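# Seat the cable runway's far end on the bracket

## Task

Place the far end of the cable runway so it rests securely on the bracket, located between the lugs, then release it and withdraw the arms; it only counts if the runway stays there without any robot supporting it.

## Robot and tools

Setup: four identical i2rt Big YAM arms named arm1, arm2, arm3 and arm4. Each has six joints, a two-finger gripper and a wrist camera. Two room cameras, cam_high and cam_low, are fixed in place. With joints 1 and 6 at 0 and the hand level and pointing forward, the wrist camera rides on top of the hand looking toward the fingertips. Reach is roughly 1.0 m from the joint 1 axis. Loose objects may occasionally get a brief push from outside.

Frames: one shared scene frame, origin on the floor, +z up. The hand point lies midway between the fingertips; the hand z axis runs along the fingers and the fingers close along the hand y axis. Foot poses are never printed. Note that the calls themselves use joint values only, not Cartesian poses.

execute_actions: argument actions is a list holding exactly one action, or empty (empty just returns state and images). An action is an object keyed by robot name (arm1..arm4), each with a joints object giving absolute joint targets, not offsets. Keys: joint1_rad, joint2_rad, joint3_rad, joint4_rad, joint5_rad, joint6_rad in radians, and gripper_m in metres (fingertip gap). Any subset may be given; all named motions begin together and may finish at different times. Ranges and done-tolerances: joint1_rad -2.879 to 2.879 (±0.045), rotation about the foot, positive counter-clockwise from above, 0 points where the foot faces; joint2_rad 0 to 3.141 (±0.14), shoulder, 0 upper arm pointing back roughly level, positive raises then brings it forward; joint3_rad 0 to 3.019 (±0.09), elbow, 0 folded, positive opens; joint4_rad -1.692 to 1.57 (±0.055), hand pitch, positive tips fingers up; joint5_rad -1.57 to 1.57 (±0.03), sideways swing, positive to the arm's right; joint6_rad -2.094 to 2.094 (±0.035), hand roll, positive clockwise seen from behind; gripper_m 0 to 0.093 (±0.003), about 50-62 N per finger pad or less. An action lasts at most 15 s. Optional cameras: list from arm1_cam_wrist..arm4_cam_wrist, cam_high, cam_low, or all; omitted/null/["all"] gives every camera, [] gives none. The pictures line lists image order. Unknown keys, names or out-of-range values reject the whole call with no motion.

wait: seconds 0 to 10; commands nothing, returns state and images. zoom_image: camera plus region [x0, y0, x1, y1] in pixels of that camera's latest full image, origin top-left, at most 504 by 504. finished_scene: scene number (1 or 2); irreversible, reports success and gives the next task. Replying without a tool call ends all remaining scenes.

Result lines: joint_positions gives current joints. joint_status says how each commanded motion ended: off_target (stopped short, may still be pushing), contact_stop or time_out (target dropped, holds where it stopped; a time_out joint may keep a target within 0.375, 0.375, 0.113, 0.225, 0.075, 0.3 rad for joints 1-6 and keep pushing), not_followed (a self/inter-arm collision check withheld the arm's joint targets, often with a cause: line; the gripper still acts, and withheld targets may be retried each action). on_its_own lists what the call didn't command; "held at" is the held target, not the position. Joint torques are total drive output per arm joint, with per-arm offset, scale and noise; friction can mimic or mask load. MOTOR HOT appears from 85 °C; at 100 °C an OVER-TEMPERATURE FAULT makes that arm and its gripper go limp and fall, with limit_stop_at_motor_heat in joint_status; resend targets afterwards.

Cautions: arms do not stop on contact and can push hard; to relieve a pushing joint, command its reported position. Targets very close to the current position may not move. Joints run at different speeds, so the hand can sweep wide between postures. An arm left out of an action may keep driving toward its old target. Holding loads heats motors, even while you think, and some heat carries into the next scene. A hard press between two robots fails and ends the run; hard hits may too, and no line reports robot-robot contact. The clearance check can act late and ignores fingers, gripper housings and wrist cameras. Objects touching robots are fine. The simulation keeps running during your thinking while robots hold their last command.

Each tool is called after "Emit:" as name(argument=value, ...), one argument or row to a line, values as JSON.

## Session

Emit:
execute_actions(
  actions=[],
)

Scene clock: 0.00 s.
Joint torques (N m, as the arm reports them, + toward a larger angle): no reading
Motor temperatures (°C, as the motors report them): arm1=[31 29 31 32 28 30] | arm2=[28 31 29 29 30 31] | arm3=[30 33 36 27 28 30] | arm4=[31 33 32 31 28 31]
arm1.joint_positions: joint1_rad=+0.152 joint2_rad=+0.502 joint3_rad=+1.440 joint4_rad=-1.467 joint5_rad=+0.188 joint6_rad=+0.360 gripper_m=+0.094
arm1.joint_status: not commanded
arm1.hand: x=-0.9698 y=-0.3211 z=+1.3922 quat_wxyz=(-0.346, +0.458, -0.734, -0.363) (m; scene frame)
arm2.joint_positions: joint1_rad=+0.033 joint2_rad=+0.544 joint3_rad=+1.332 joint4_rad=-1.298 joint5_rad=+0.252 joint6_rad=+0.033 gripper_m=+0.095
arm2.joint_status: not commanded
arm2.hand: x=-0.3608 y=+0.3124 z=+1.3007 quat_wxyz=(-0.268, -0.681, -0.522, +0.438) (m; scene frame)
arm3.joint_positions: joint1_rad=+0.018 joint2_rad=+0.655 joint3_rad=+1.348 joint4_rad=-1.451 joint5_rad=-0.133 joint6_rad=-0.365 gripper_m=+0.095
arm3.joint_status: not commanded
arm3.hand: x=+0.5523 y=-0.3201 z=+1.3019 quat_wxyz=(-0.263, +0.815, -0.415, -0.307) (m; scene frame)
arm4.joint_positions: joint1_rad=-0.290 joint2_rad=+0.423 joint3_rad=+1.325 joint4_rad=-1.514 joint5_rad=+0.031 joint6_rad=-0.468 gripper_m=+0.095
arm4.joint_status: not commanded
arm4.hand: x=+1.1950 y=+0.3588 z=+1.3440 quat_wxyz=(-0.193, -0.529, -0.713, +0.418) (m; scene frame)
pictures: arm1_cam_wrist, arm2_cam_wrist, arm3_cam_wrist, arm4_cam_wrist, cam_high, cam_low
Images, in order (width x height): arm1_cam_wrist 504x504, arm2_cam_wrist 504x504, arm3_cam_wrist 504x504, arm4_cam_wrist 504x504, cam_high 672x504, cam_low 672x504.

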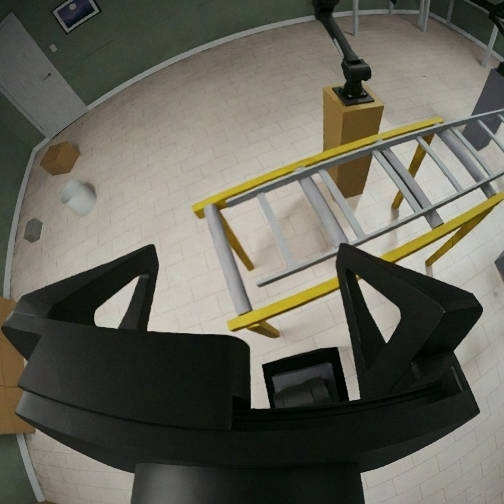

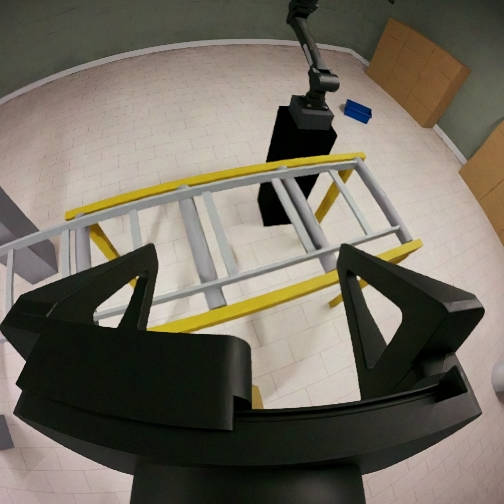

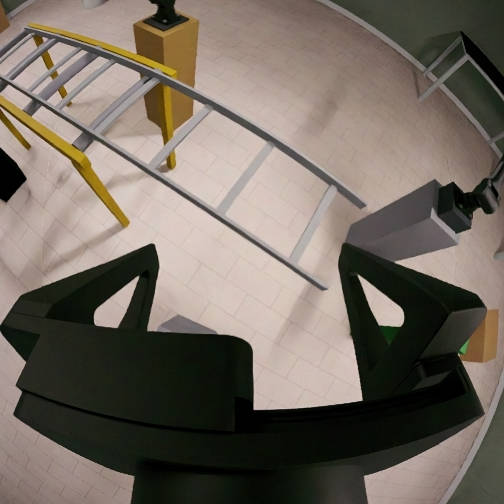

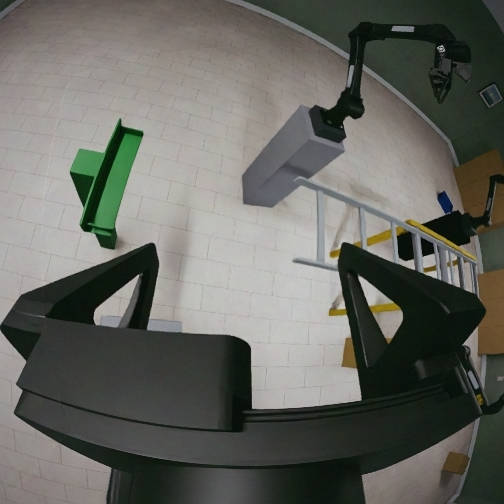

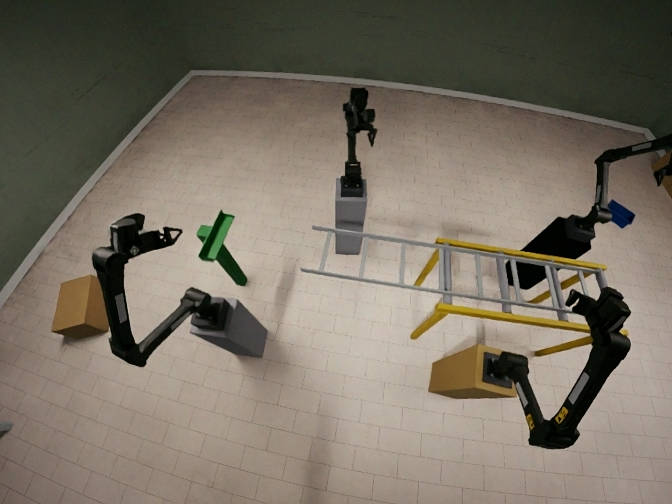

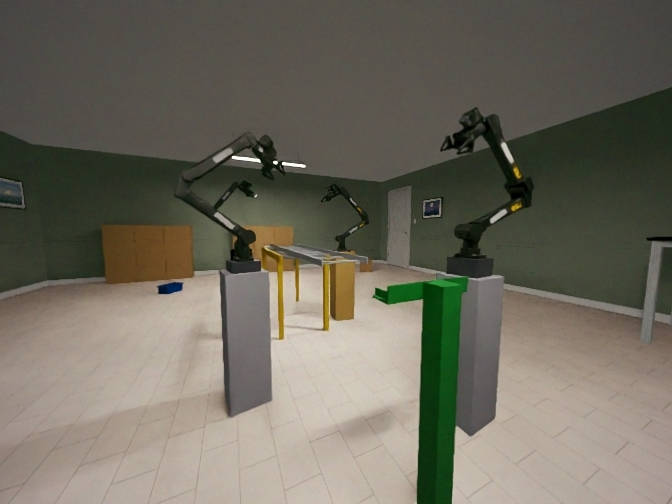

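Emit:
execute_actions(
  actions=[
    {"arm2":{"joints":{"joint1_rad":0.92,"joint2_rad":2.1,"joint3_rad":2.55,"joint4_rad":-0.45,"joint5_rad":-0.75,"joint6_rad":0}},"arm3":{"joints":{"joint1_rad":0.287,"joint2_rad":1.655,"joint3_rad":1.21,"joint4_rad":-1.103,"joint5_rad":0,"joint6_rad":2.055,"gripper_m":0.08}},"arm4":{"joints":{"joint1_rad":0,"joint2_rad":1.2,"joint3_rad":1.4,"joint4_rad":-1.5,"joint5_rad":0,"joint6_rad":0}}},
  ],
  cameras=["arm2_cam_wrist","arm3_cam_wrist","arm4_cam_wrist"],
)

Scene clock: 6.43 s.
Joint torques (N m, as the arm reports them, + toward a larger angle): arm1=[ 0.19  3.17  8.66  1.98  0.13 -0.09] | arm2=[ -1.53 -24.37  13.41   2.7   -0.19  -0.13] | arm3=[ -1.01 -14.36   8.72   0.96   0.14  -0.07] | arm4=[ 0.94 -9.39 12.05  1.09 -0.04  0.11]
Motor temperatures (°C, as the motors report them): arm1=[31 29 31 32 28 30] | arm2=[28 32 31 29 30 31] | arm3=[30 33 38 27 28 30] | arm4=[31 33 33 31 28 31]
arm1.joint_positions: joint1_rad=+0.152 joint2_rad=+0.502 joint3_rad=+1.440 joint4_rad=-1.467 joint5_rad=+0.188 joint6_rad=+0.360 gripper_m=+0.094
arm1.joint_status: not commanded
arm1.hand: x=-0.9698 y=-0.3211 z=+1.3922 quat_wxyz=(-0.346, +0.458, -0.734, -0.363) (m; scene frame)
arm2.joint_positions: joint1_rad=+0.924 joint2_rad=+2.088 joint3_rad=+2.503 joint4_rad=-0.464 joint5_rad=-0.748 joint6_rad=+0.012 gripper_m=+0.095
arm2.joint_status: all done
arm2.hand: x=+0.3722 y=+0.0420 z=+1.3342 quat_wxyz=(-0.695, -0.020, -0.719, -0.011) (m; scene frame)
arm3.joint_positions: joint1_rad=+0.282 joint2_rad=+1.649 joint3_rad=+1.212 joint4_rad=-1.109 joint5_rad=-0.002 joint6_rad=+2.041 gripper_m=+0.080
arm3.joint_status: all done
arm3.hand: x=+0.4062 y=-0.1211 z=+0.9091 quat_wxyz=(+0.009, +0.001, -1.000, -0.015) (m; scene frame)
arm4.joint_positions: joint1_rad=-0.013 joint2_rad=+1.210 joint3_rad=+1.383 joint4_rad=-1.507 joint5_rad=+0.003 joint6_rad=-0.010 gripper_m=+0.095
arm4.joint_status: all done
arm4.hand: x=+1.2656 y=+0.1157 z=+1.1719 quat_wxyz=(-0.083, -0.657, -0.745, +0.081) (m; scene frame)
pictures: arm2_cam_wrist, arm3_cam_wrist, arm4_cam_wrist
Images, in order (width x height): arm2_cam_wrist 504x504, arm3_cam_wrist 504x504, arm4_cam_wrist 504x504.

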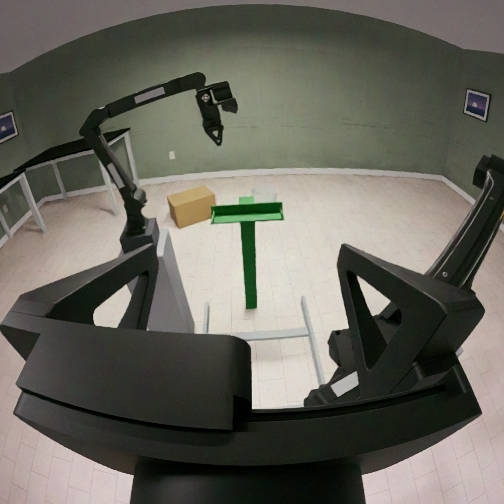

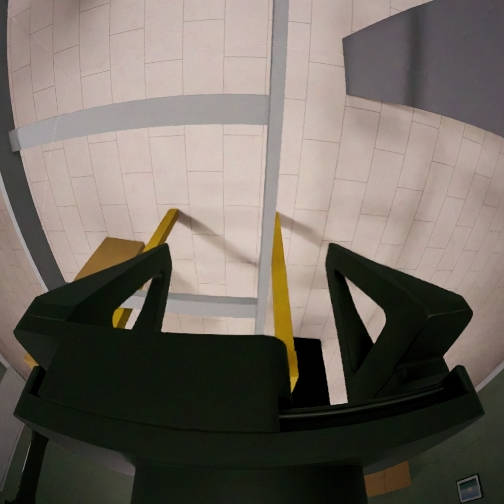

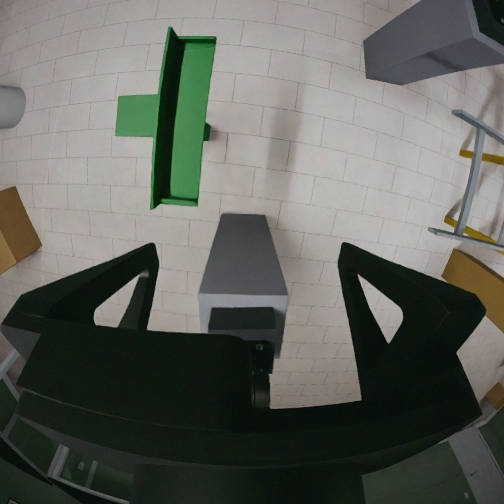

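Emit:
execute_actions(
  actions=[
    {"arm3":{"joints":{"joint1_rad":0.305,"joint2_rad":1.795,"joint3_rad":1.072,"joint4_rad":-0.84,"joint6_rad":2.09,"gripper_m":0.05}},"arm4":{"joints":{"joint1_rad":-1.164,"joint2_rad":2.25,"joint3_rad":2.21,"joint4_rad":-1.46,"joint6_rad":0.545,"gripper_m":0.08}}},
  ],
  cameras=["arm3_cam_wrist","arm4_cam_wrist"],
)

Scene clock: 14.33 s.
Joint torques (N m, as the arm reports them, + toward a larger angle): arm1=[ 0.19  3.15  8.67  1.98  0.13 -0.09] | arm2=[ -1.42 -24.26  13.46   2.62  -0.19  -0.12] | arm3=[  0.53 -15.93   7.66   0.74   0.18  -0.02] | arm4=[  0.31 -25.43  14.86   0.13   0.04   0.1 ]
Motor temperatures (°C, as the motors report them): arm1=[31 29 32 32 28 30] | arm2=[28 33 34 29 30 31] | arm3=[30 34 38 27 28 30] | arm4=[31 33 35 31 28 31]
arm1.joint_positions: joint1_rad=+0.152 joint2_rad=+0.502 joint3_rad=+1.440 joint4_rad=-1.467 joint5_rad=+0.188 joint6_rad=+0.360 gripper_m=+0.094
arm1.joint_status: not commanded
arm1.hand: x=-0.9698 y=-0.3211 z=+1.3922 quat_wxyz=(-0.346, +0.458, -0.734, -0.363) (m; scene frame)
arm2.joint_positions: joint1_rad=+0.924 joint2_rad=+2.088 joint3_rad=+2.503 joint4_rad=-0.464 joint5_rad=-0.748 joint6_rad=+0.012 gripper_m=+0.095
arm2.joint_status: not commanded
arm2.hand: x=+0.3722 y=+0.0420 z=+1.3342 quat_wxyz=(-0.695, -0.020, -0.719, -0.011) (m; scene frame)
arm3.joint_positions: joint1_rad=+0.295 joint2_rad=+1.801 joint3_rad=+1.067 joint4_rad=-0.851 joint5_rad=-0.002 joint6_rad=+2.076 gripper_m=+0.050
arm3.joint_status: all done
arm3.hand: x=+0.4080 y=-0.1375 z=+0.7955 quat_wxyz=(+0.000, -0.010, -1.000, +0.002) (m; scene frame)
arm4.joint_positions: joint1_rad=-1.165 joint2_rad=+2.264 joint3_rad=+2.160 joint4_rad=-1.455 joint5_rad=+0.002 joint6_rad=+0.535 gripper_m=+0.080
arm4.joint_status: all done
arm4.hand: x=+0.6181 y=+0.1456 z=+0.9340 quat_wxyz=(-0.001, -1.000, +0.001, +0.009) (m; scene frame)
pictures: arm3_cam_wrist, arm4_cam_wrist
Images, in order (width x height): arm3_cam_wrist 504x504, arm4_cam_wrist 504x504.

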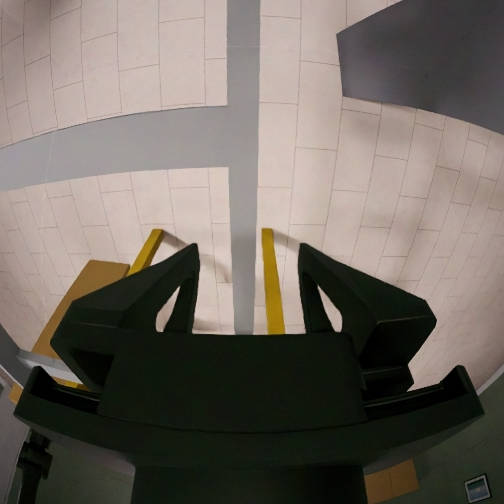

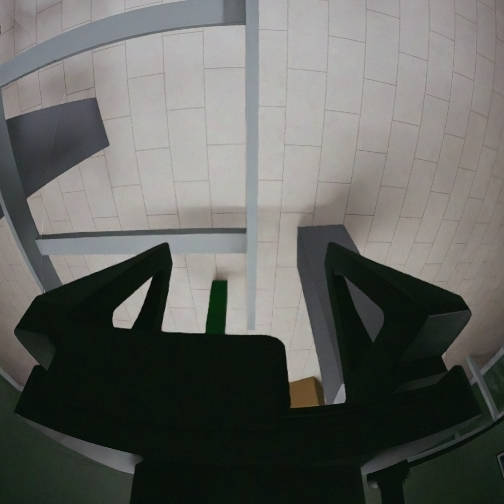

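Emit:
execute_actions(
  actions=[
    {"arm3":{"joints":{"joint2_rad":1.862,"joint3_rad":1.052,"joint4_rad":-0.744,"gripper_m":0.04}},"arm4":{"joints":{"joint2_rad":2.425,"joint3_rad":1.993,"joint4_rad":-1.131,"gripper_m":0.05}}},
  ],
  cameras=["arm3_cam_wrist","arm4_cam_wrist"],
)

Scene clock: 18.53 s.
Joint torques (N m, as the arm reports them, + toward a larger angle): arm1=[ 0.18  3.17  8.66  1.98  0.13 -0.09] | arm2=[ -1.58 -24.08  13.46   2.68  -0.2   -0.14] | arm3=[  0.27 -14.47   6.27   0.96   0.13  -0.03] | arm4=[ -0.12 -24.16   9.65   0.7    0.02   0.12]
Motor temperatures (°C, as the motors report them): arm1=[31 29 32 32 28 30] | arm2=[28 34 34 29 30 31] | arm3=[30 34 38 27 28 30] | arm4=[31 34 35 31 28 31]
arm1.joint_positions: joint1_rad=+0.152 joint2_rad=+0.502 joint3_rad=+1.440 joint4_rad=-1.467 joint5_rad=+0.188 joint6_rad=+0.360 gripper_m=+0.094
arm1.joint_status: not commanded
arm1.hand: x=-0.9698 y=-0.3211 z=+1.3922 quat_wxyz=(-0.346, +0.458, -0.734, -0.363) (m; scene frame)
arm2.joint_positions: joint1_rad=+0.924 joint2_rad=+2.088 joint3_rad=+2.503 joint4_rad=-0.464 joint5_rad=-0.748 joint6_rad=+0.012 gripper_m=+0.095
arm2.joint_status: not commanded
arm2.hand: x=+0.3722 y=+0.0420 z=+1.3342 quat_wxyz=(-0.695, -0.020, -0.719, -0.011) (m; scene frame)
arm3.joint_positions: joint1_rad=+0.295 joint2_rad=+1.839 joint3_rad=+1.062 joint4_rad=-0.756 joint5_rad=-0.002 joint6_rad=+2.076 gripper_m=+0.040
arm3.joint_status: all done
arm3.hand: x=+0.4010 y=-0.1243 z=+0.7778 quat_wxyz=(+0.013, -0.010, -1.000, -0.021) (m; scene frame)
arm4.joint_positions: joint1_rad=-1.165 joint2_rad=+2.421 joint3_rad=+1.990 joint4_rad=-1.140 joint5_rad=+0.003 joint6_rad=+0.536 gripper_m=+0.050
arm4.joint_status: all done
arm4.hand: x=+0.6178 y=+0.1468 z=+0.7647 quat_wxyz=(+0.003, -1.000, +0.002, +0.004) (m; scene frame)
pictures: arm3_cam_wrist, arm4_cam_wrist
Images, in order (width x height): arm3_cam_wrist 504x504, arm4_cam_wrist 504x504.

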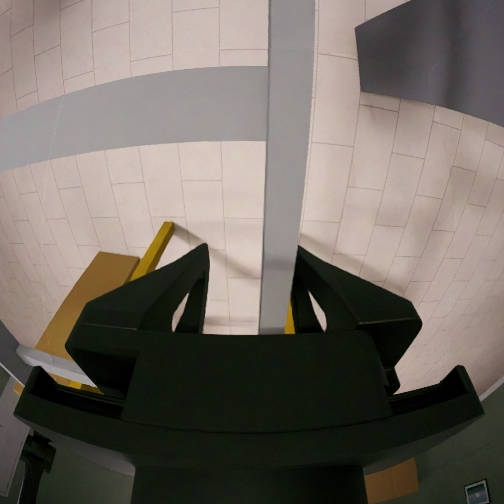

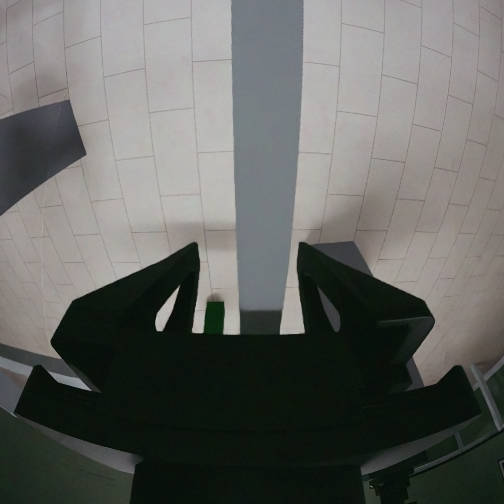

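Emit:
execute_actions(
  actions=[
    {"arm3":{"joints":{"joint2_rad":1.875,"joint3_rad":1.035,"joint4_rad":-0.765,"gripper_m":0.04}},"arm4":{"joints":{"joint1_rad":-1.185,"gripper_m":0.0}}},
  ],
  cameras=["arm3_cam_wrist"],
)

Scene clock: 20.77 s.
Joint torques (N m, as the arm reports them, + toward a larger angle): arm1=[ 0.2   3.15  8.66  1.98  0.13 -0.09] | arm2=[ -1.51 -24.18  13.45   2.62  -0.19  -0.12] | arm3=[  0.17 -14.27   6.16   0.1    0.12  -0.01] | arm4=[ -1.71 -24.11   9.69   0.63   0.04   0.14]
Motor temperatures (°C, as the motors report them): arm1=[31 29 33 32 28 30] | arm2=[28 34 35 29 30 31] | arm3=[30 34 38 27 28 30] | arm4=[31 35 35 31 28 31]
arm1.joint_positions: joint1_rad=+0.152 joint2_rad=+0.502 joint3_rad=+1.440 joint4_rad=-1.467 joint5_rad=+0.188 joint6_rad=+0.360 gripper_m=+0.094
arm1.joint_status: not commanded
arm1.hand: x=-0.9698 y=-0.3211 z=+1.3922 quat_wxyz=(-0.346, +0.458, -0.734, -0.363) (m; scene frame)
arm2.joint_positions: joint1_rad=+0.924 joint2_rad=+2.088 joint3_rad=+2.503 joint4_rad=-0.464 joint5_rad=-0.748 joint6_rad=+0.012 gripper_m=+0.095
arm2.joint_status: not commanded
arm2.hand: x=+0.3722 y=+0.0420 z=+1.3342 quat_wxyz=(-0.695, -0.020, -0.719, -0.011) (m; scene frame)
arm3.joint_positions: joint1_rad=+0.295 joint2_rad=+1.847 joint3_rad=+1.044 joint4_rad=-0.756 joint5_rad=-0.002 joint6_rad=+2.076 gripper_m=+0.040
arm3.joint_status: all done
arm3.hand: x=+0.4059 y=-0.1336 z=+0.7692 quat_wxyz=(+0.006, -0.010, -1.000, -0.010) (m; scene frame)
arm4.joint_positions: joint1_rad=-1.169 joint2_rad=+2.421 joint3_rad=+1.989 joint4_rad=-1.140 joint5_rad=+0.002 joint6_rad=+0.531 gripper_m=+0.008
arm4.joint_status: gripper_m off_target (ended at +0.008, target +0.000); the others done
arm4.hand: x=+0.6166 y=+0.1492 z=+0.7644 quat_wxyz=(+0.003, -1.000, +0.001, +0.004) (m; scene frame)
pictures: arm3_cam_wrist
Images, in order (width x height): arm3_cam_wrist 504x504.

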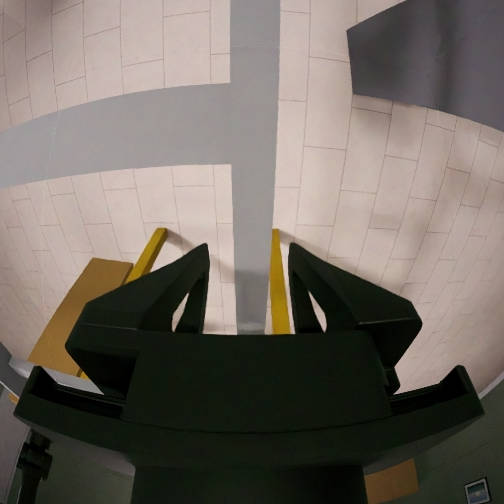

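Emit:
execute_actions(
  actions=[
    {"arm3":{"joints":{"gripper_m":0.0}},"arm4":{"joints":{"joint1_rad":-1.165}}},
  ],
  cameras=[],
)

Emit:
execute_actions(
  actions=[
    {"arm3":{"joints":{"joint1_rad":0.095,"joint2_rad":1.735,"joint3_rad":0.98,"joint4_rad":-0.765,"joint6_rad":1.84}},"arm4":{"joints":{"joint1_rad":-1.10,"joint2_rad":2.14,"joint3_rad":1.585,"joint4_rad":-0.96,"joint6_rad":0.595}}},
  ],
  cameras=[],
)

Scene clock: 24.27 s.
Joint torques (N m, as the arm reports them, + toward a larger angle): arm1=[ 0.17  3.15  8.67  1.99  0.13 -0.09] | arm2=[ -1.49 -24.19  13.47   2.66  -0.19  -0.13] | arm3=[ -0.28 -14.45   6.24   0.09   0.18  -0.05] | arm4=[  0.1  -24.43   9.66   0.7    0.07   0.14]
Motor temperatures (°C, as the motors report them): arm1=[31 29 33 32 28 30] | arm2=[28 35 35 29 30 31] | arm3=[30 34 38 27 28 30] | arm4=[31 35 35 31 28 31]
arm1.joint_positions: joint1_rad=+0.152 joint2_rad=+0.502 joint3_rad=+1.440 joint4_rad=-1.467 joint5_rad=+0.188 joint6_rad=+0.360 gripper_m=+0.094
arm1.joint_status: not commanded
arm1.hand: x=-0.9698 y=-0.3211 z=+1.3922 quat_wxyz=(-0.346, +0.458, -0.734, -0.363) (m; scene frame)
arm2.joint_positions: joint1_rad=+0.924 joint2_rad=+2.088 joint3_rad=+2.503 joint4_rad=-0.464 joint5_rad=-0.748 joint6_rad=+0.012 gripper_m=+0.095
arm2.joint_status: not commanded
arm2.hand: x=+0.3722 y=+0.0420 z=+1.3342 quat_wxyz=(-0.695, -0.020, -0.719, -0.011) (m; scene frame)
arm3.joint_positions: joint1_rad=+0.296 joint2_rad=+1.847 joint3_rad=+1.043 joint4_rad=-0.759 joint5_rad=-0.004 joint6_rad=+2.081 gripper_m=+0.009
arm3.joint_status: gripper_m off_target (ended at +0.009, target +0.000)
arm3.hand: x=+0.4060 y=-0.1352 z=+0.7689 quat_wxyz=(+0.006, -0.012, -1.000, -0.007) (m; scene frame)
arm4.joint_positions: joint1_rad=-1.169 joint2_rad=+2.421 joint3_rad=+1.989 joint4_rad=-1.140 joint5_rad=+0.002 joint6_rad=+0.531 gripper_m=+0.008
arm4.joint_status: all done
arm4.hand: x=+0.6167 y=+0.1491 z=+0.7644 quat_wxyz=(+0.003, -1.000, +0.001, +0.003) (m; scene frame)
pictures: none
No camera images: the call's "cameras" was empty. Leave "cameras" out to get every camera's image.

Scene clock: 25.53 s.
Joint torques (N m, as the arm reports them, + toward a larger angle): arm1=[ 0.18  3.16  8.67  1.98  0.13 -0.09] | arm2=[ -1.57 -24.26  13.48   2.65  -0.2   -0.12] | arm3=[  1.32 -18.98   8.62   0.59  -0.11  -0.25] | arm4=[ -1.55 -26.45   9.56  -0.27   0.11  -0.15]
Motor temperatures (°C, as the motors report them): arm1=[31 29 33 32 28 30] | arm2=[28 35 36 29 30 31] | arm3=[30 34 38 27 28 30] | arm4=[31 35 35 31 28 32]
arm1.joint_positions: joint1_rad=+0.152 joint2_rad=+0.502 joint3_rad=+1.440 joint4_rad=-1.467 joint5_rad=+0.188 joint6_rad=+0.360 gripper_m=+0.094
arm1.joint_status: not commanded
arm1.hand: x=-0.9698 y=-0.3211 z=+1.3922 quat_wxyz=(-0.346, +0.458, -0.734, -0.363) (m; scene frame)
arm2.joint_positions: joint1_rad=+0.924 joint2_rad=+2.088 joint3_rad=+2.503 joint4_rad=-0.464 joint5_rad=-0.748 joint6_rad=+0.012 gripper_m=+0.095
arm2.joint_status: not commanded
arm2.hand: x=+0.3722 y=+0.0420 z=+1.3342 quat_wxyz=(-0.695, -0.020, -0.719, -0.011) (m; scene frame)
arm3.joint_positions: joint1_rad=+0.072 joint2_rad=+1.788 joint3_rad=+0.954 joint4_rad=-0.769 joint5_rad=+0.006 joint6_rad=+1.853 gripper_m=+0.009
arm3.joint_status: all done
arm3.hand: x=+0.5127 y=-0.1350 z=+0.7700 quat_wxyz=(-0.005, -0.010, -1.000, +0.010) (m; scene frame)
arm4.joint_positions: joint1_rad=-1.082 joint2_rad=+2.206 joint3_rad=+1.571 joint4_rad=-0.947 joint5_rad=+0.000 joint6_rad=+0.616 gripper_m=+0.008
arm4.joint_status: all done
arm4.hand: x=+0.7246 y=+0.1508 z=+0.7630 quat_wxyz=(+0.005, -1.000, +0.000, -0.001) (m; scene frame)
pictures: none
No camera images: the call's "cameras" was empty. Leave "cameras" out to get every camera's image.

Emit:
execute_actions(
  actions=[
    {"arm3":{"joints":{"joint1_rad":-0.185,"joint2_rad":1.67,"joint3_rad":0.945,"joint4_rad":-0.765,"joint6_rad":1.545}},"arm4":{"joints":{"joint1_rad":-0.98,"joint2_rad":1.91,"joint3_rad":1.235,"joint4_rad":-0.815,"joint6_rad":0.72}}},
  ],
  cameras=[],
)

Emit:
execute_actions(
  actions=[
    {"arm3":{"joints":{"joint1_rad":-0.465,"joint2_rad":1.695,"joint3_rad":1.015,"joint4_rad":-0.80,"joint6_rad":1.26}},"arm4":{"joints":{"joint1_rad":-0.787,"joint2_rad":1.74,"joint3_rad":0.98,"joint4_rad":-0.722,"joint6_rad":0.905}}},
  ],
  cameras=["arm2_cam_wrist","cam_low"],
)

Scene clock: 30.70 s.
Joint torques (N m, as the arm reports them, + toward a larger angle): arm1=[ 0.17  3.13  8.66  1.99  0.13 -0.09] | arm2=[ -1.41 -24.17  13.45   2.63  -0.18  -0.14] | arm3=[  2.04 -22.58   8.42  -0.64  -0.52  -0.22] | arm4=[ -1.44 -25.24  10.25  -1.27   0.21  -0.04]
Motor temperatures (°C, as the motors report them): arm1=[31 29 33 32 28 30] | arm2=[28 35 36 29 30 31] | arm3=[30 35 39 27 28 30] | arm4=[31 36 35 31 28 32]
arm1.joint_positions: joint1_rad=+0.152 joint2_rad=+0.502 joint3_rad=+1.440 joint4_rad=-1.467 joint5_rad=+0.188 joint6_rad=+0.360 gripper_m=+0.094
arm1.joint_status: not commanded
arm1.hand: x=-0.9698 y=-0.3211 z=+1.3922 quat_wxyz=(-0.346, +0.458, -0.734, -0.363) (m; scene frame)
arm2.joint_positions: joint1_rad=+0.924 joint2_rad=+2.088 joint3_rad=+2.503 joint4_rad=-0.464 joint5_rad=-0.748 joint6_rad=+0.012 gripper_m=+0.095
arm2.joint_status: not commanded
arm2.hand: x=+0.3722 y=+0.0420 z=+1.3342 quat_wxyz=(-0.695, -0.020, -0.719, -0.011) (m; scene frame)
arm3.joint_positions: joint1_rad=-0.220 joint2_rad=+1.766 joint3_rad=+0.924 joint4_rad=-0.740 joint5_rad=+0.017 joint6_rad=+1.555 gripper_m=+0.009
arm3.joint_status: all done
arm3.hand: x=+0.6354 y=-0.1264 z=+0.7706 quat_wxyz=(-0.006, -0.007, -1.000, +0.001) (m; scene frame)
arm4.joint_positions: joint1_rad=-0.964 joint2_rad=+2.011 joint3_rad=+1.201 joint4_rad=-0.779 joint5_rad=-0.002 joint6_rad=+0.729 gripper_m=+0.008
arm4.joint_status: all done
arm4.hand: x=+0.8452 y=+0.1632 z=+0.7613 quat_wxyz=(+0.007, -1.000, -0.002, -0.004) (m; scene frame)
pictures: none
No camera images: the call's "cameras" was empty. Leave "cameras" out to get every camera's image.

Scene clock: 32.07 s.
Joint torques (N m, as the arm reports them, + toward a larger angle): arm1=[ 0.19  3.15  8.67  2.    0.13 -0.09] | arm2=[ -1.58 -24.08  13.45   2.65  -0.18  -0.13] | arm3=[  1.44 -20.33  10.55  -0.7   -0.42  -0.34] | arm4=[ -0.59 -21.47   9.53  -1.13   0.06  -0.05]
Motor temperatures (°C, as the motors report them): arm1=[31 29 33 32 28 30] | arm2=[28 35 36 29 30 31] | arm3=[30 35 39 27 28 30] | arm4=[31 36 35 31 28 32]
arm1.joint_positions: joint1_rad=+0.152 joint2_rad=+0.502 joint3_rad=+1.440 joint4_rad=-1.467 joint5_rad=+0.188 joint6_rad=+0.360 gripper_m=+0.094
arm1.joint_status: not commanded
arm1.hand: x=-0.9698 y=-0.3211 z=+1.3922 quat_wxyz=(-0.346, +0.458, -0.734, -0.363) (m; scene frame)
arm2.joint_positions: joint1_rad=+0.924 joint2_rad=+2.088 joint3_rad=+2.503 joint4_rad=-0.464 joint5_rad=-0.748 joint6_rad=+0.012 gripper_m=+0.095
arm2.joint_status: not commanded
arm2.hand: x=+0.3722 y=+0.0420 z=+1.3342 quat_wxyz=(-0.695, -0.020, -0.719, -0.011) (m; scene frame)
arm3.joint_positions: joint1_rad=-0.490 joint2_rad=+1.763 joint3_rad=+0.970 joint4_rad=-0.772 joint5_rad=+0.014 joint6_rad=+1.282 gripper_m=+0.009
arm3.joint_status: all done
arm3.hand: x=+0.7500 y=-0.1293 z=+0.7833 quat_wxyz=(-0.005, -0.006, -1.000, -0.006) (m; scene frame)
arm4.joint_positions: joint1_rad=-0.782 joint2_rad=+1.836 joint3_rad=+0.948 joint4_rad=-0.690 joint5_rad=+0.003 joint6_rad=+0.912 gripper_m=+0.008
arm4.joint_status: all done
arm4.hand: x=+0.9597 y=+0.1632 z=+0.7746 quat_wxyz=(+0.006, -1.000, -0.002, +0.002) (m; scene frame)
pictures: arm2_cam_wrist, cam_low
Images, in order (width x height): arm2_cam_wrist 504x504, cam_low 672x504.

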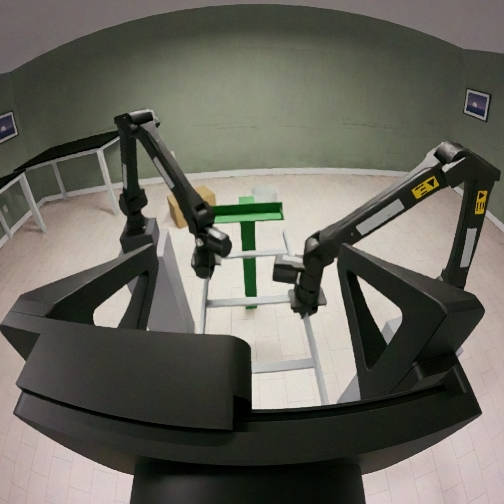

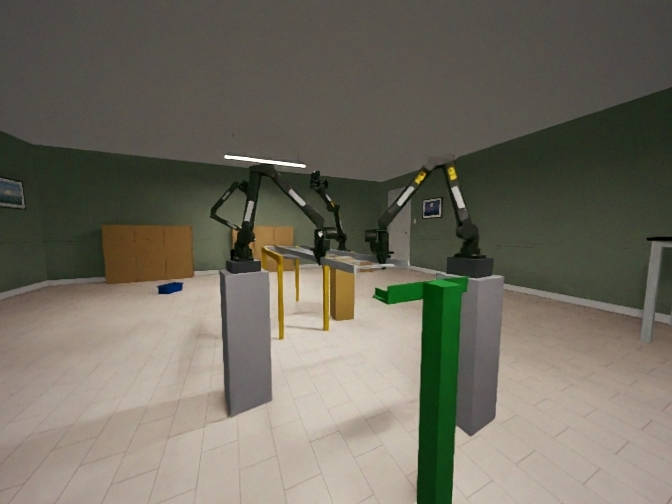

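Emit:
execute_actions(
  actions=[
    {"arm3":{"joints":{"joint1_rad":-0.71,"joint2_rad":1.785,"joint3_rad":1.155,"joint4_rad":-0.862,"joint6_rad":1.015}},"arm4":{"joints":{"joint1_rad":-0.518,"joint2_rad":1.625,"joint3_rad":0.825,"joint4_rad":-0.655,"joint6_rad":1.175}}},
  ],
  cameras=["arm2_cam_wrist","cam_low","cam_high"],
)

Emit:
zoom_image(
  camera="arm2_cam_wrist",
  region=[180, 170, 320, 270],
)

Emit:
zoom_image(
  camera="cam_high",
  region=[170, 190, 290, 290],
)

Emit:
zoom_image(
  camera="cam_low",
  region=[330, 230, 490, 320],
)

Scene clock: 36.80 s.
Joint torques (N m, as the arm reports them, + toward a larger angle): arm1=[ 0.17  3.16  8.66  1.98  0.13 -0.09] | arm2=[ -1.73 -24.06  13.44   2.63  -0.19  -0.13] | arm3=[  1.1  -20.56  11.67  -0.64  -0.25  -0.44] | arm4=[  0.16 -20.31   8.96  -0.43  -0.11  -0.03]
Motor temperatures (°C, as the motors report them): arm1=[31 29 33 32 28 30] | arm2=[28 36 37 29 30 31] | arm3=[30 36 40 27 29 30] | arm4=[31 36 35 31 28 32]
arm1.joint_positions: joint1_rad=+0.152 joint2_rad=+0.502 joint3_rad=+1.440 joint4_rad=-1.467 joint5_rad=+0.188 joint6_rad=+0.360 gripper_m=+0.094
arm1.joint_status: not commanded
arm1.hand: x=-0.9698 y=-0.3211 z=+1.3922 quat_wxyz=(-0.346, +0.458, -0.734, -0.363) (m; scene frame)
arm2.joint_positions: joint1_rad=+0.924 joint2_rad=+2.088 joint3_rad=+2.503 joint4_rad=-0.464 joint5_rad=-0.748 joint6_rad=+0.012 gripper_m=+0.095
arm2.joint_status: not commanded
arm2.hand: x=+0.3722 y=+0.0420 z=+1.3342 quat_wxyz=(-0.695, -0.020, -0.719, -0.011) (m; scene frame)
arm3.joint_positions: joint1_rad=-0.732 joint2_rad=+1.832 joint3_rad=+1.102 joint4_rad=-0.841 joint5_rad=+0.010 joint6_rad=+1.047 gripper_m=+0.009
arm3.joint_status: all done
arm3.hand: x=+0.8641 y=-0.1383 z=+0.7893 quat_wxyz=(-0.002, -0.009, -1.000, -0.002) (m; scene frame)
arm4.joint_positions: joint1_rad=-0.521 joint2_rad=+1.727 joint3_rad=+0.795 joint4_rad=-0.638 joint5_rad=+0.007 joint6_rad=+1.180 gripper_m=+0.008
arm4.joint_status: all done
arm4.hand: x=+1.0738 y=+0.1541 z=+0.7793 quat_wxyz=(+0.003, -1.000, +0.002, +0.007) (m; scene frame)
pictures: arm2_cam_wrist, cam_high, cam_low
Images, in order (width x height): arm2_cam_wrist 504x504, cam_high 672x504, cam_low 672x504.

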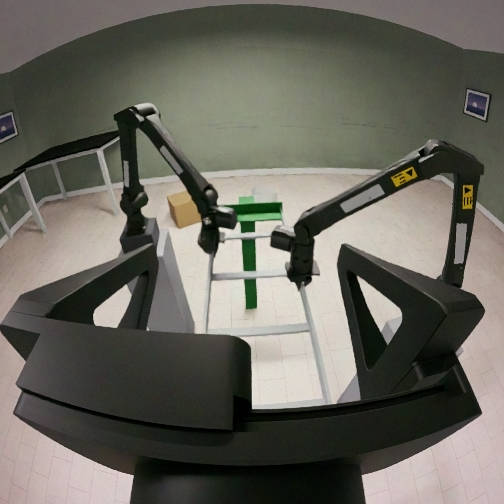

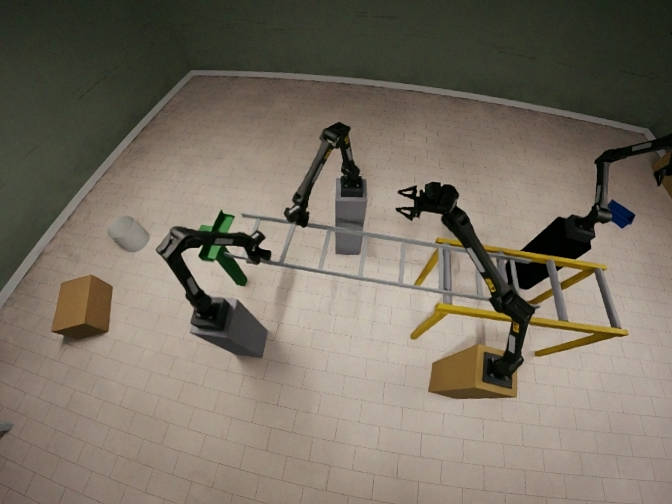

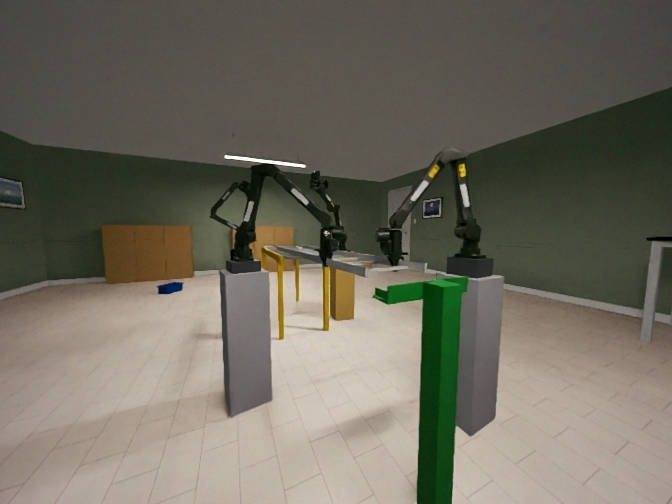

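Region (180, 170, 320, 270) of arm2_cam_wrist's 504x504 image, scaled by 3.600, with more detail than that image has; it fills the top 360 rows of this view, and the rest is white.

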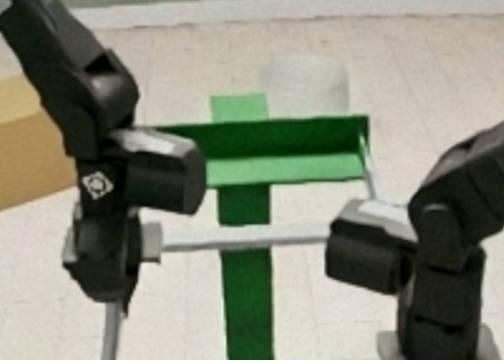

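Region (170, 190, 290, 290) of cam_high's 672x504 image, scaled by 4.200, with more detail than that image has.

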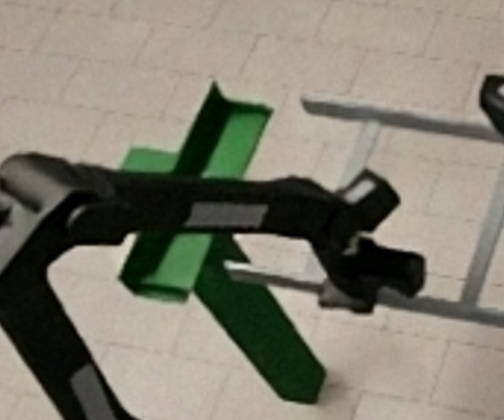

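Region (330, 230, 490, 320) of cam_low's 672x504 image, scaled by 3.150, with more detail than that image has; it fills the top 284 rows of this view, and the rest is white.

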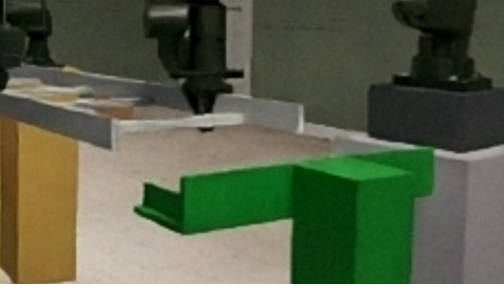

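Emit:
execute_actions(
  actions=[
    {"arm3":{"joints":{"joint1_rad":-0.875,"joint2_rad":1.955,"joint3_rad":1.41,"joint4_rad":-0.94,"joint6_rad":0.84}},"arm4":{"joints":{"joint1_rad":-0.218,"joint2_rad":1.57,"joint3_rad":0.705,"joint4_rad":-0.59,"joint6_rad":1.46}}},
  ],
  cameras=["arm2_cam_wrist","cam_low","cam_high"],
)

Emit:
zoom_image(
  camera="arm2_cam_wrist",
  region=[180, 170, 320, 270],
)

Emit:
zoom_image(
  camera="cam_high",
  region=[170, 190, 290, 290],
)

Emit:
zoom_image(
  camera="cam_low",
  region=[330, 230, 490, 320],
)

Scene clock: 42.50 s.
Joint torques (N m, as the arm reports them, + toward a larger angle): arm1=[ 0.17  3.14  8.66  1.99  0.13 -0.09] | arm2=[ -1.52 -24.17  13.41   2.65  -0.18  -0.13] | arm3=[  1.87 -24.84  11.64  -0.28  -0.32  -0.38] | arm4=[ -0.01 -19.2    8.99  -0.51  -0.11  -0.06]
Motor temperatures (°C, as the motors report them): arm1=[31 29 34 32 28 30] | arm2=[28 36 37 29 30 31] | arm3=[30 36 41 27 29 30] | arm4=[31 36 35 31 29 32]
arm1.joint_positions: joint1_rad=+0.152 joint2_rad=+0.502 joint3_rad=+1.440 joint4_rad=-1.467 joint5_rad=+0.188 joint6_rad=+0.360 gripper_m=+0.094
arm1.joint_status: not commanded
arm1.hand: x=-0.9698 y=-0.3211 z=+1.3922 quat_wxyz=(-0.346, +0.458, -0.734, -0.363) (m; scene frame)
arm2.joint_positions: joint1_rad=+0.924 joint2_rad=+2.088 joint3_rad=+2.503 joint4_rad=-0.464 joint5_rad=-0.748 joint6_rad=+0.012 gripper_m=+0.095
arm2.joint_status: not commanded
arm2.hand: x=+0.3722 y=+0.0420 z=+1.3342 quat_wxyz=(-0.695, -0.020, -0.719, -0.011) (m; scene frame)
arm3.joint_positions: joint1_rad=-0.904 joint2_rad=+2.008 joint3_rad=+1.364 joint4_rad=-0.923 joint5_rad=+0.011 joint6_rad=+0.865 gripper_m=+0.009
arm3.joint_status: all done
arm3.hand: x=+0.9820 y=-0.1255 z=+0.7801 quat_wxyz=(-0.003, -0.004, -1.000, -0.003) (m; scene frame)
arm4.joint_positions: joint1_rad=-0.220 joint2_rad=+1.679 joint3_rad=+0.668 joint4_rad=-0.573 joint5_rad=+0.007 joint6_rad=+1.470 gripper_m=+0.008
arm4.joint_status: all done
arm4.hand: x=+1.1872 y=+0.1722 z=+0.7671 quat_wxyz=(+0.009, -1.000, -0.004, +0.007) (m; scene frame)
pictures: arm2_cam_wrist, cam_high, cam_low
Images, in order (width x height): arm2_cam_wrist 504x504, cam_high 672x504, cam_low 672x504.

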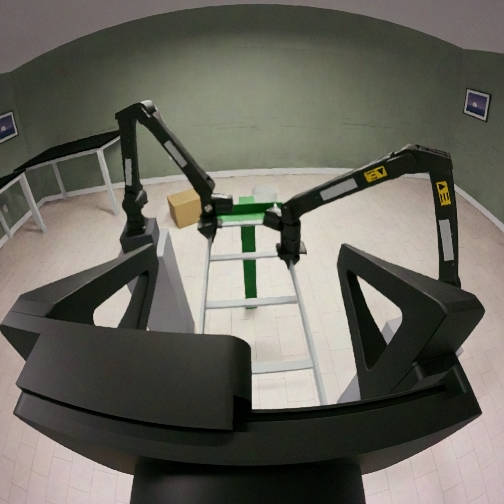

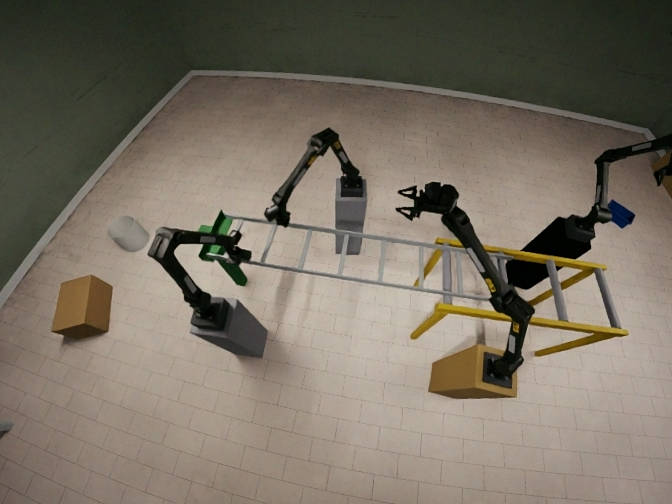

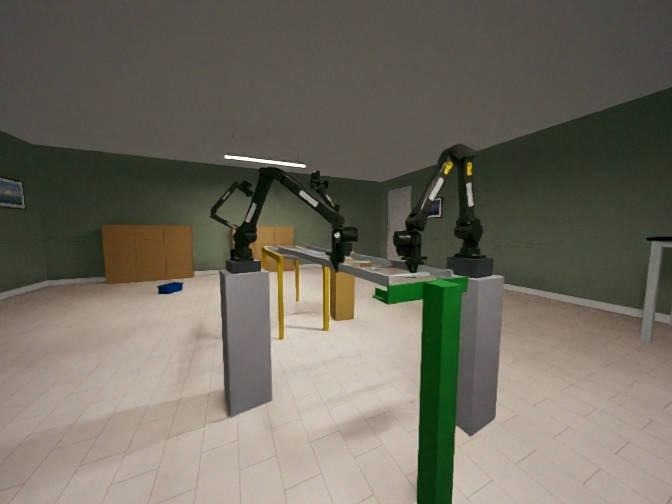

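Region (180, 170, 320, 270) of arm2_cam_wrist's 504x504 image, scaled by 3.600, with more detail than that image has; it fills the top 360 rows of this view, and the rest is white.

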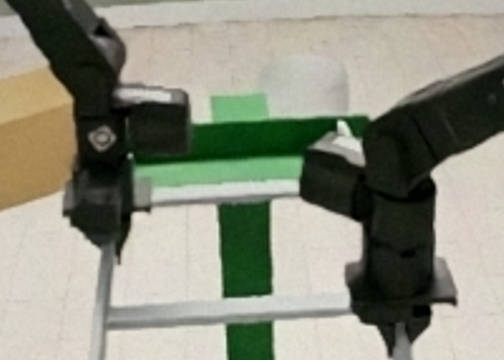

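Region (170, 190, 290, 290) of cam_high's 672x504 image, scaled by 4.200, with more detail than that image has.

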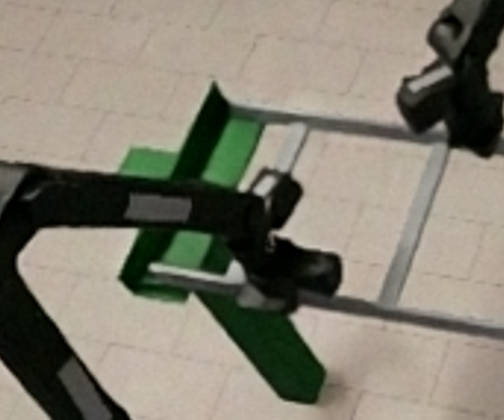

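Region (330, 230, 490, 320) of cam_low's 672x504 image, scaled by 3.150, with more detail than that image has; it fills the top 284 rows of this view, and the rest is white.

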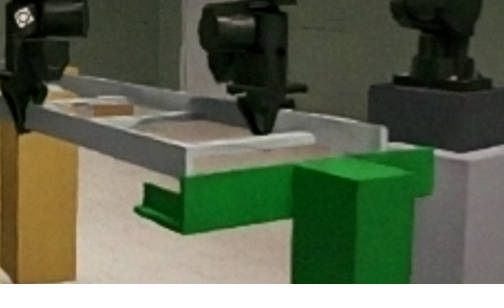

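Emit:
execute_actions(
  actions=[
    {"arm3":{"joints":{"joint1_rad":-0.925,"joint2_rad":1.96,"joint3_rad":1.335,"joint4_rad":-0.89,"joint6_rad":0.86}},"arm4":{"joints":{"joint1_rad":-0.21,"joint2_rad":1.655,"joint3_rad":0.74,"joint4_rad":-0.52,"joint6_rad":1.485}}},
  ],
  cameras=["arm2_cam_wrist","cam_high"],
)

Emit:
zoom_image(
  camera="arm2_cam_wrist",
  region=[180, 170, 320, 270],
)

Emit:
zoom_image(
  camera="cam_high",
  region=[170, 190, 290, 290],
)

Scene clock: 47.03 s.
Joint torques (N m, as the arm reports them, + toward a larger angle): arm1=[ 0.19  3.13  8.66  1.97  0.13 -0.09] | arm2=[ -1.45 -24.21  13.44   2.66  -0.19  -0.12] | arm3=[ -1.86 -23.07   7.27   0.5    0.04  -0.2 ] | arm4=[  0.76 -13.85  12.1    1.42  -0.03   0.12]
Motor temperatures (°C, as the motors report them): arm1=[31 29 34 32 28 30] | arm2=[28 36 37 29 30 31] | arm3=[30 37 41 27 29 30] | arm4=[31 36 35 31 29 32]
arm1.joint_positions: joint1_rad=+0.152 joint2_rad=+0.502 joint3_rad=+1.440 joint4_rad=-1.467 joint5_rad=+0.188 joint6_rad=+0.360 gripper_m=+0.094
arm1.joint_status: not commanded
arm1.hand: x=-0.9698 y=-0.3211 z=+1.3922 quat_wxyz=(-0.346, +0.458, -0.734, -0.363) (m; scene frame)
arm2.joint_positions: joint1_rad=+0.924 joint2_rad=+2.088 joint3_rad=+2.503 joint4_rad=-0.464 joint5_rad=-0.748 joint6_rad=+0.012 gripper_m=+0.095
arm2.joint_status: not commanded
arm2.hand: x=+0.3722 y=+0.0420 z=+1.3342 quat_wxyz=(-0.695, -0.020, -0.719, -0.011) (m; scene frame)
arm3.joint_positions: joint1_rad=-0.912 joint2_rad=+2.002 joint3_rad=+1.341 joint4_rad=-0.894 joint5_rad=+0.000 joint6_rad=+0.868 gripper_m=+0.009
arm3.joint_status: all done
arm3.hand: x=+0.9817 y=-0.1291 z=+0.7764 quat_wxyz=(-0.003, -0.010, -1.000, -0.011) (m; scene frame)
arm4.joint_positions: joint1_rad=-0.220 joint2_rad=+1.694 joint3_rad=+0.668 joint4_rad=-0.550 joint5_rad=+0.005 joint6_rad=+1.473 gripper_m=+0.008
arm4.joint_status: all done
arm4.hand: x=+1.1872 y=+0.1694 z=+0.7627 quat_wxyz=(+0.004, -1.000, -0.002, +0.006) (m; scene frame)
pictures: arm2_cam_wrist, cam_high
Images, in order (width x height): arm2_cam_wrist 504x504, cam_high 672x504.

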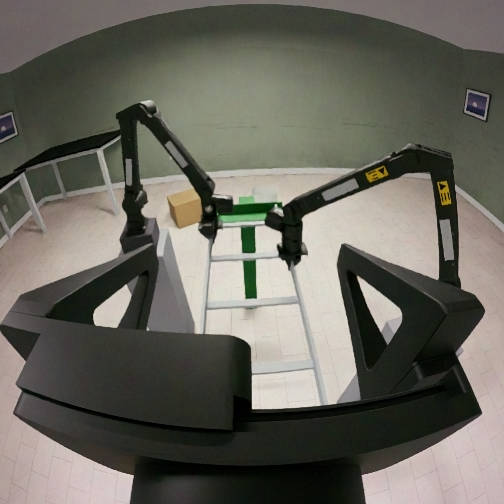

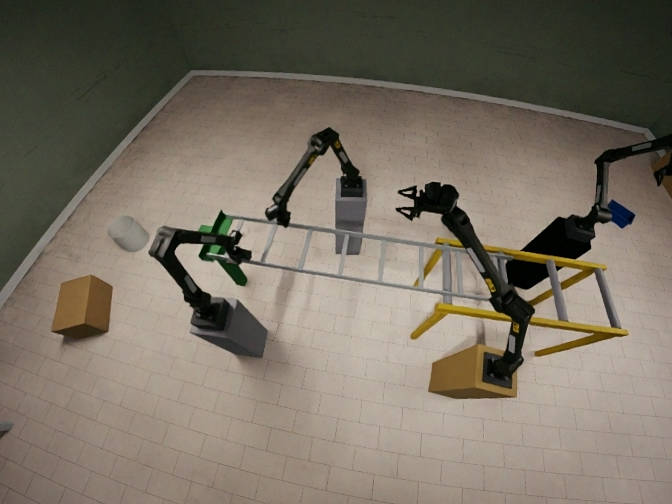

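Region (180, 170, 320, 270) of arm2_cam_wrist's 504x504 image, scaled by 3.600, with more detail than that image has; it fills the top 360 rows of this view, and the rest is white.

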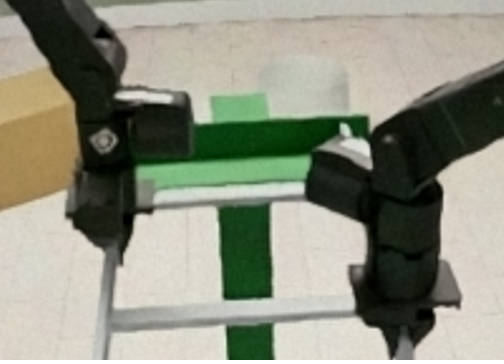

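Region (170, 190, 290, 290) of cam_high's 672x504 image, scaled by 4.200, with more detail than that image has.

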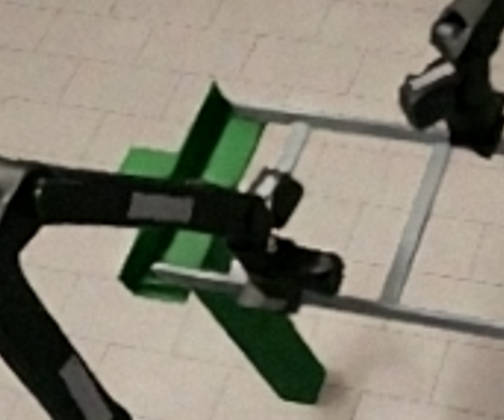

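Emit:
execute_actions(
  actions=[
    {"arm3":{"joints":{"joint1_rad":-0.94,"joint2_rad":1.955,"joint3_rad":1.31,"joint4_rad":-0.88}},"arm4":{"joints":{"joint2_rad":1.68,"joint3_rad":0.755,"joint4_rad":-0.53}}},
  ],
  cameras=["cam_high"],
)

Emit:
zoom_image(
  camera="cam_high",
  region=[170, 190, 290, 290],
)

Scene clock: 49.13 s.
Joint torques (N m, as the arm reports them, + toward a larger angle): arm1=[ 0.19  3.17  8.66  1.98  0.13 -0.09] | arm2=[ -1.62 -24.19  13.47   2.66  -0.18  -0.13] | arm3=[ -2.59 -23.14   8.2    0.04   0.14  -0.22] | arm4=[  1.1  -16.89  10.32  -0.14  -0.19   0.04]
Motor temperatures (°C, as the motors report them): arm1=[31 29 34 32 28 30] | arm2=[28 36 37 29 30 31] | arm3=[30 37 41 27 28 30] | arm4=[31 36 35 31 29 32]
arm1.joint_positions: joint1_rad=+0.152 joint2_rad=+0.502 joint3_rad=+1.440 joint4_rad=-1.467 joint5_rad=+0.188 joint6_rad=+0.360 gripper_m=+0.094
arm1.joint_status: not commanded
arm1.hand: x=-0.9698 y=-0.3211 z=+1.3922 quat_wxyz=(-0.346, +0.458, -0.734, -0.363) (m; scene frame)
arm2.joint_positions: joint1_rad=+0.924 joint2_rad=+2.088 joint3_rad=+2.503 joint4_rad=-0.464 joint5_rad=-0.748 joint6_rad=+0.012 gripper_m=+0.095
arm2.joint_status: not commanded
arm2.hand: x=+0.3722 y=+0.0420 z=+1.3342 quat_wxyz=(-0.695, -0.020, -0.719, -0.011) (m; scene frame)
arm3.joint_positions: joint1_rad=-0.920 joint2_rad=+1.999 joint3_rad=+1.303 joint4_rad=-0.870 joint5_rad=-0.004 joint6_rad=+0.868 gripper_m=+0.009
arm3.joint_status: all done
arm3.hand: x=+0.9766 y=-0.1408 z=+0.7666 quat_wxyz=(+0.002, -0.014, -1.000, -0.008) (m; scene frame)
arm4.joint_positions: joint1_rad=-0.220 joint2_rad=+1.748 joint3_rad=+0.700 joint4_rad=-0.520 joint5_rad=+0.010 joint6_rad=+1.483 gripper_m=+0.008
arm4.joint_status: all done
arm4.hand: x=+1.1849 y=+0.1554 z=+0.7515 quat_wxyz=(+0.001, -1.000, +0.003, +0.009) (m; scene frame)
pictures: cam_high
Images, in order (width x height): cam_high 672x504.

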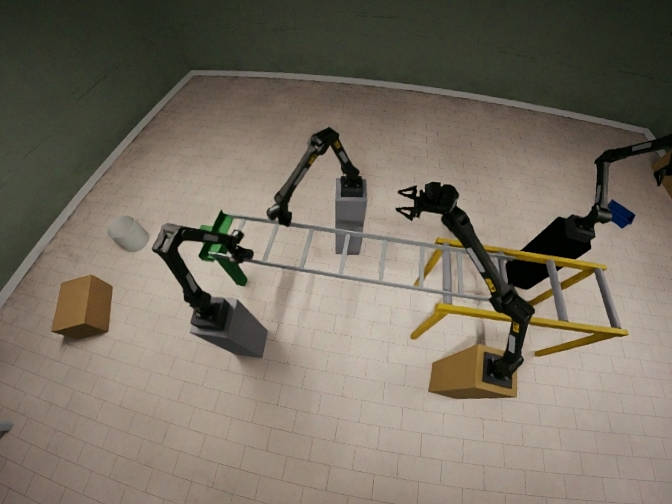

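Region (170, 190, 290, 290) of cam_high's 672x504 image, scaled by 4.200, with more detail than that image has.

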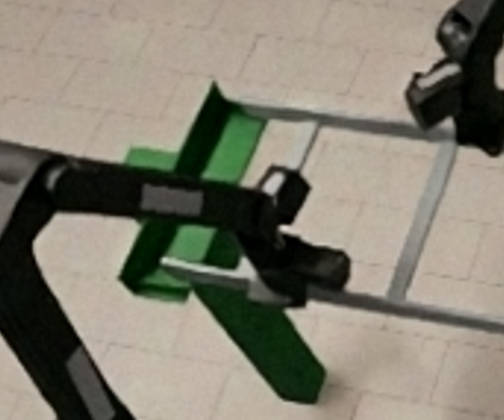

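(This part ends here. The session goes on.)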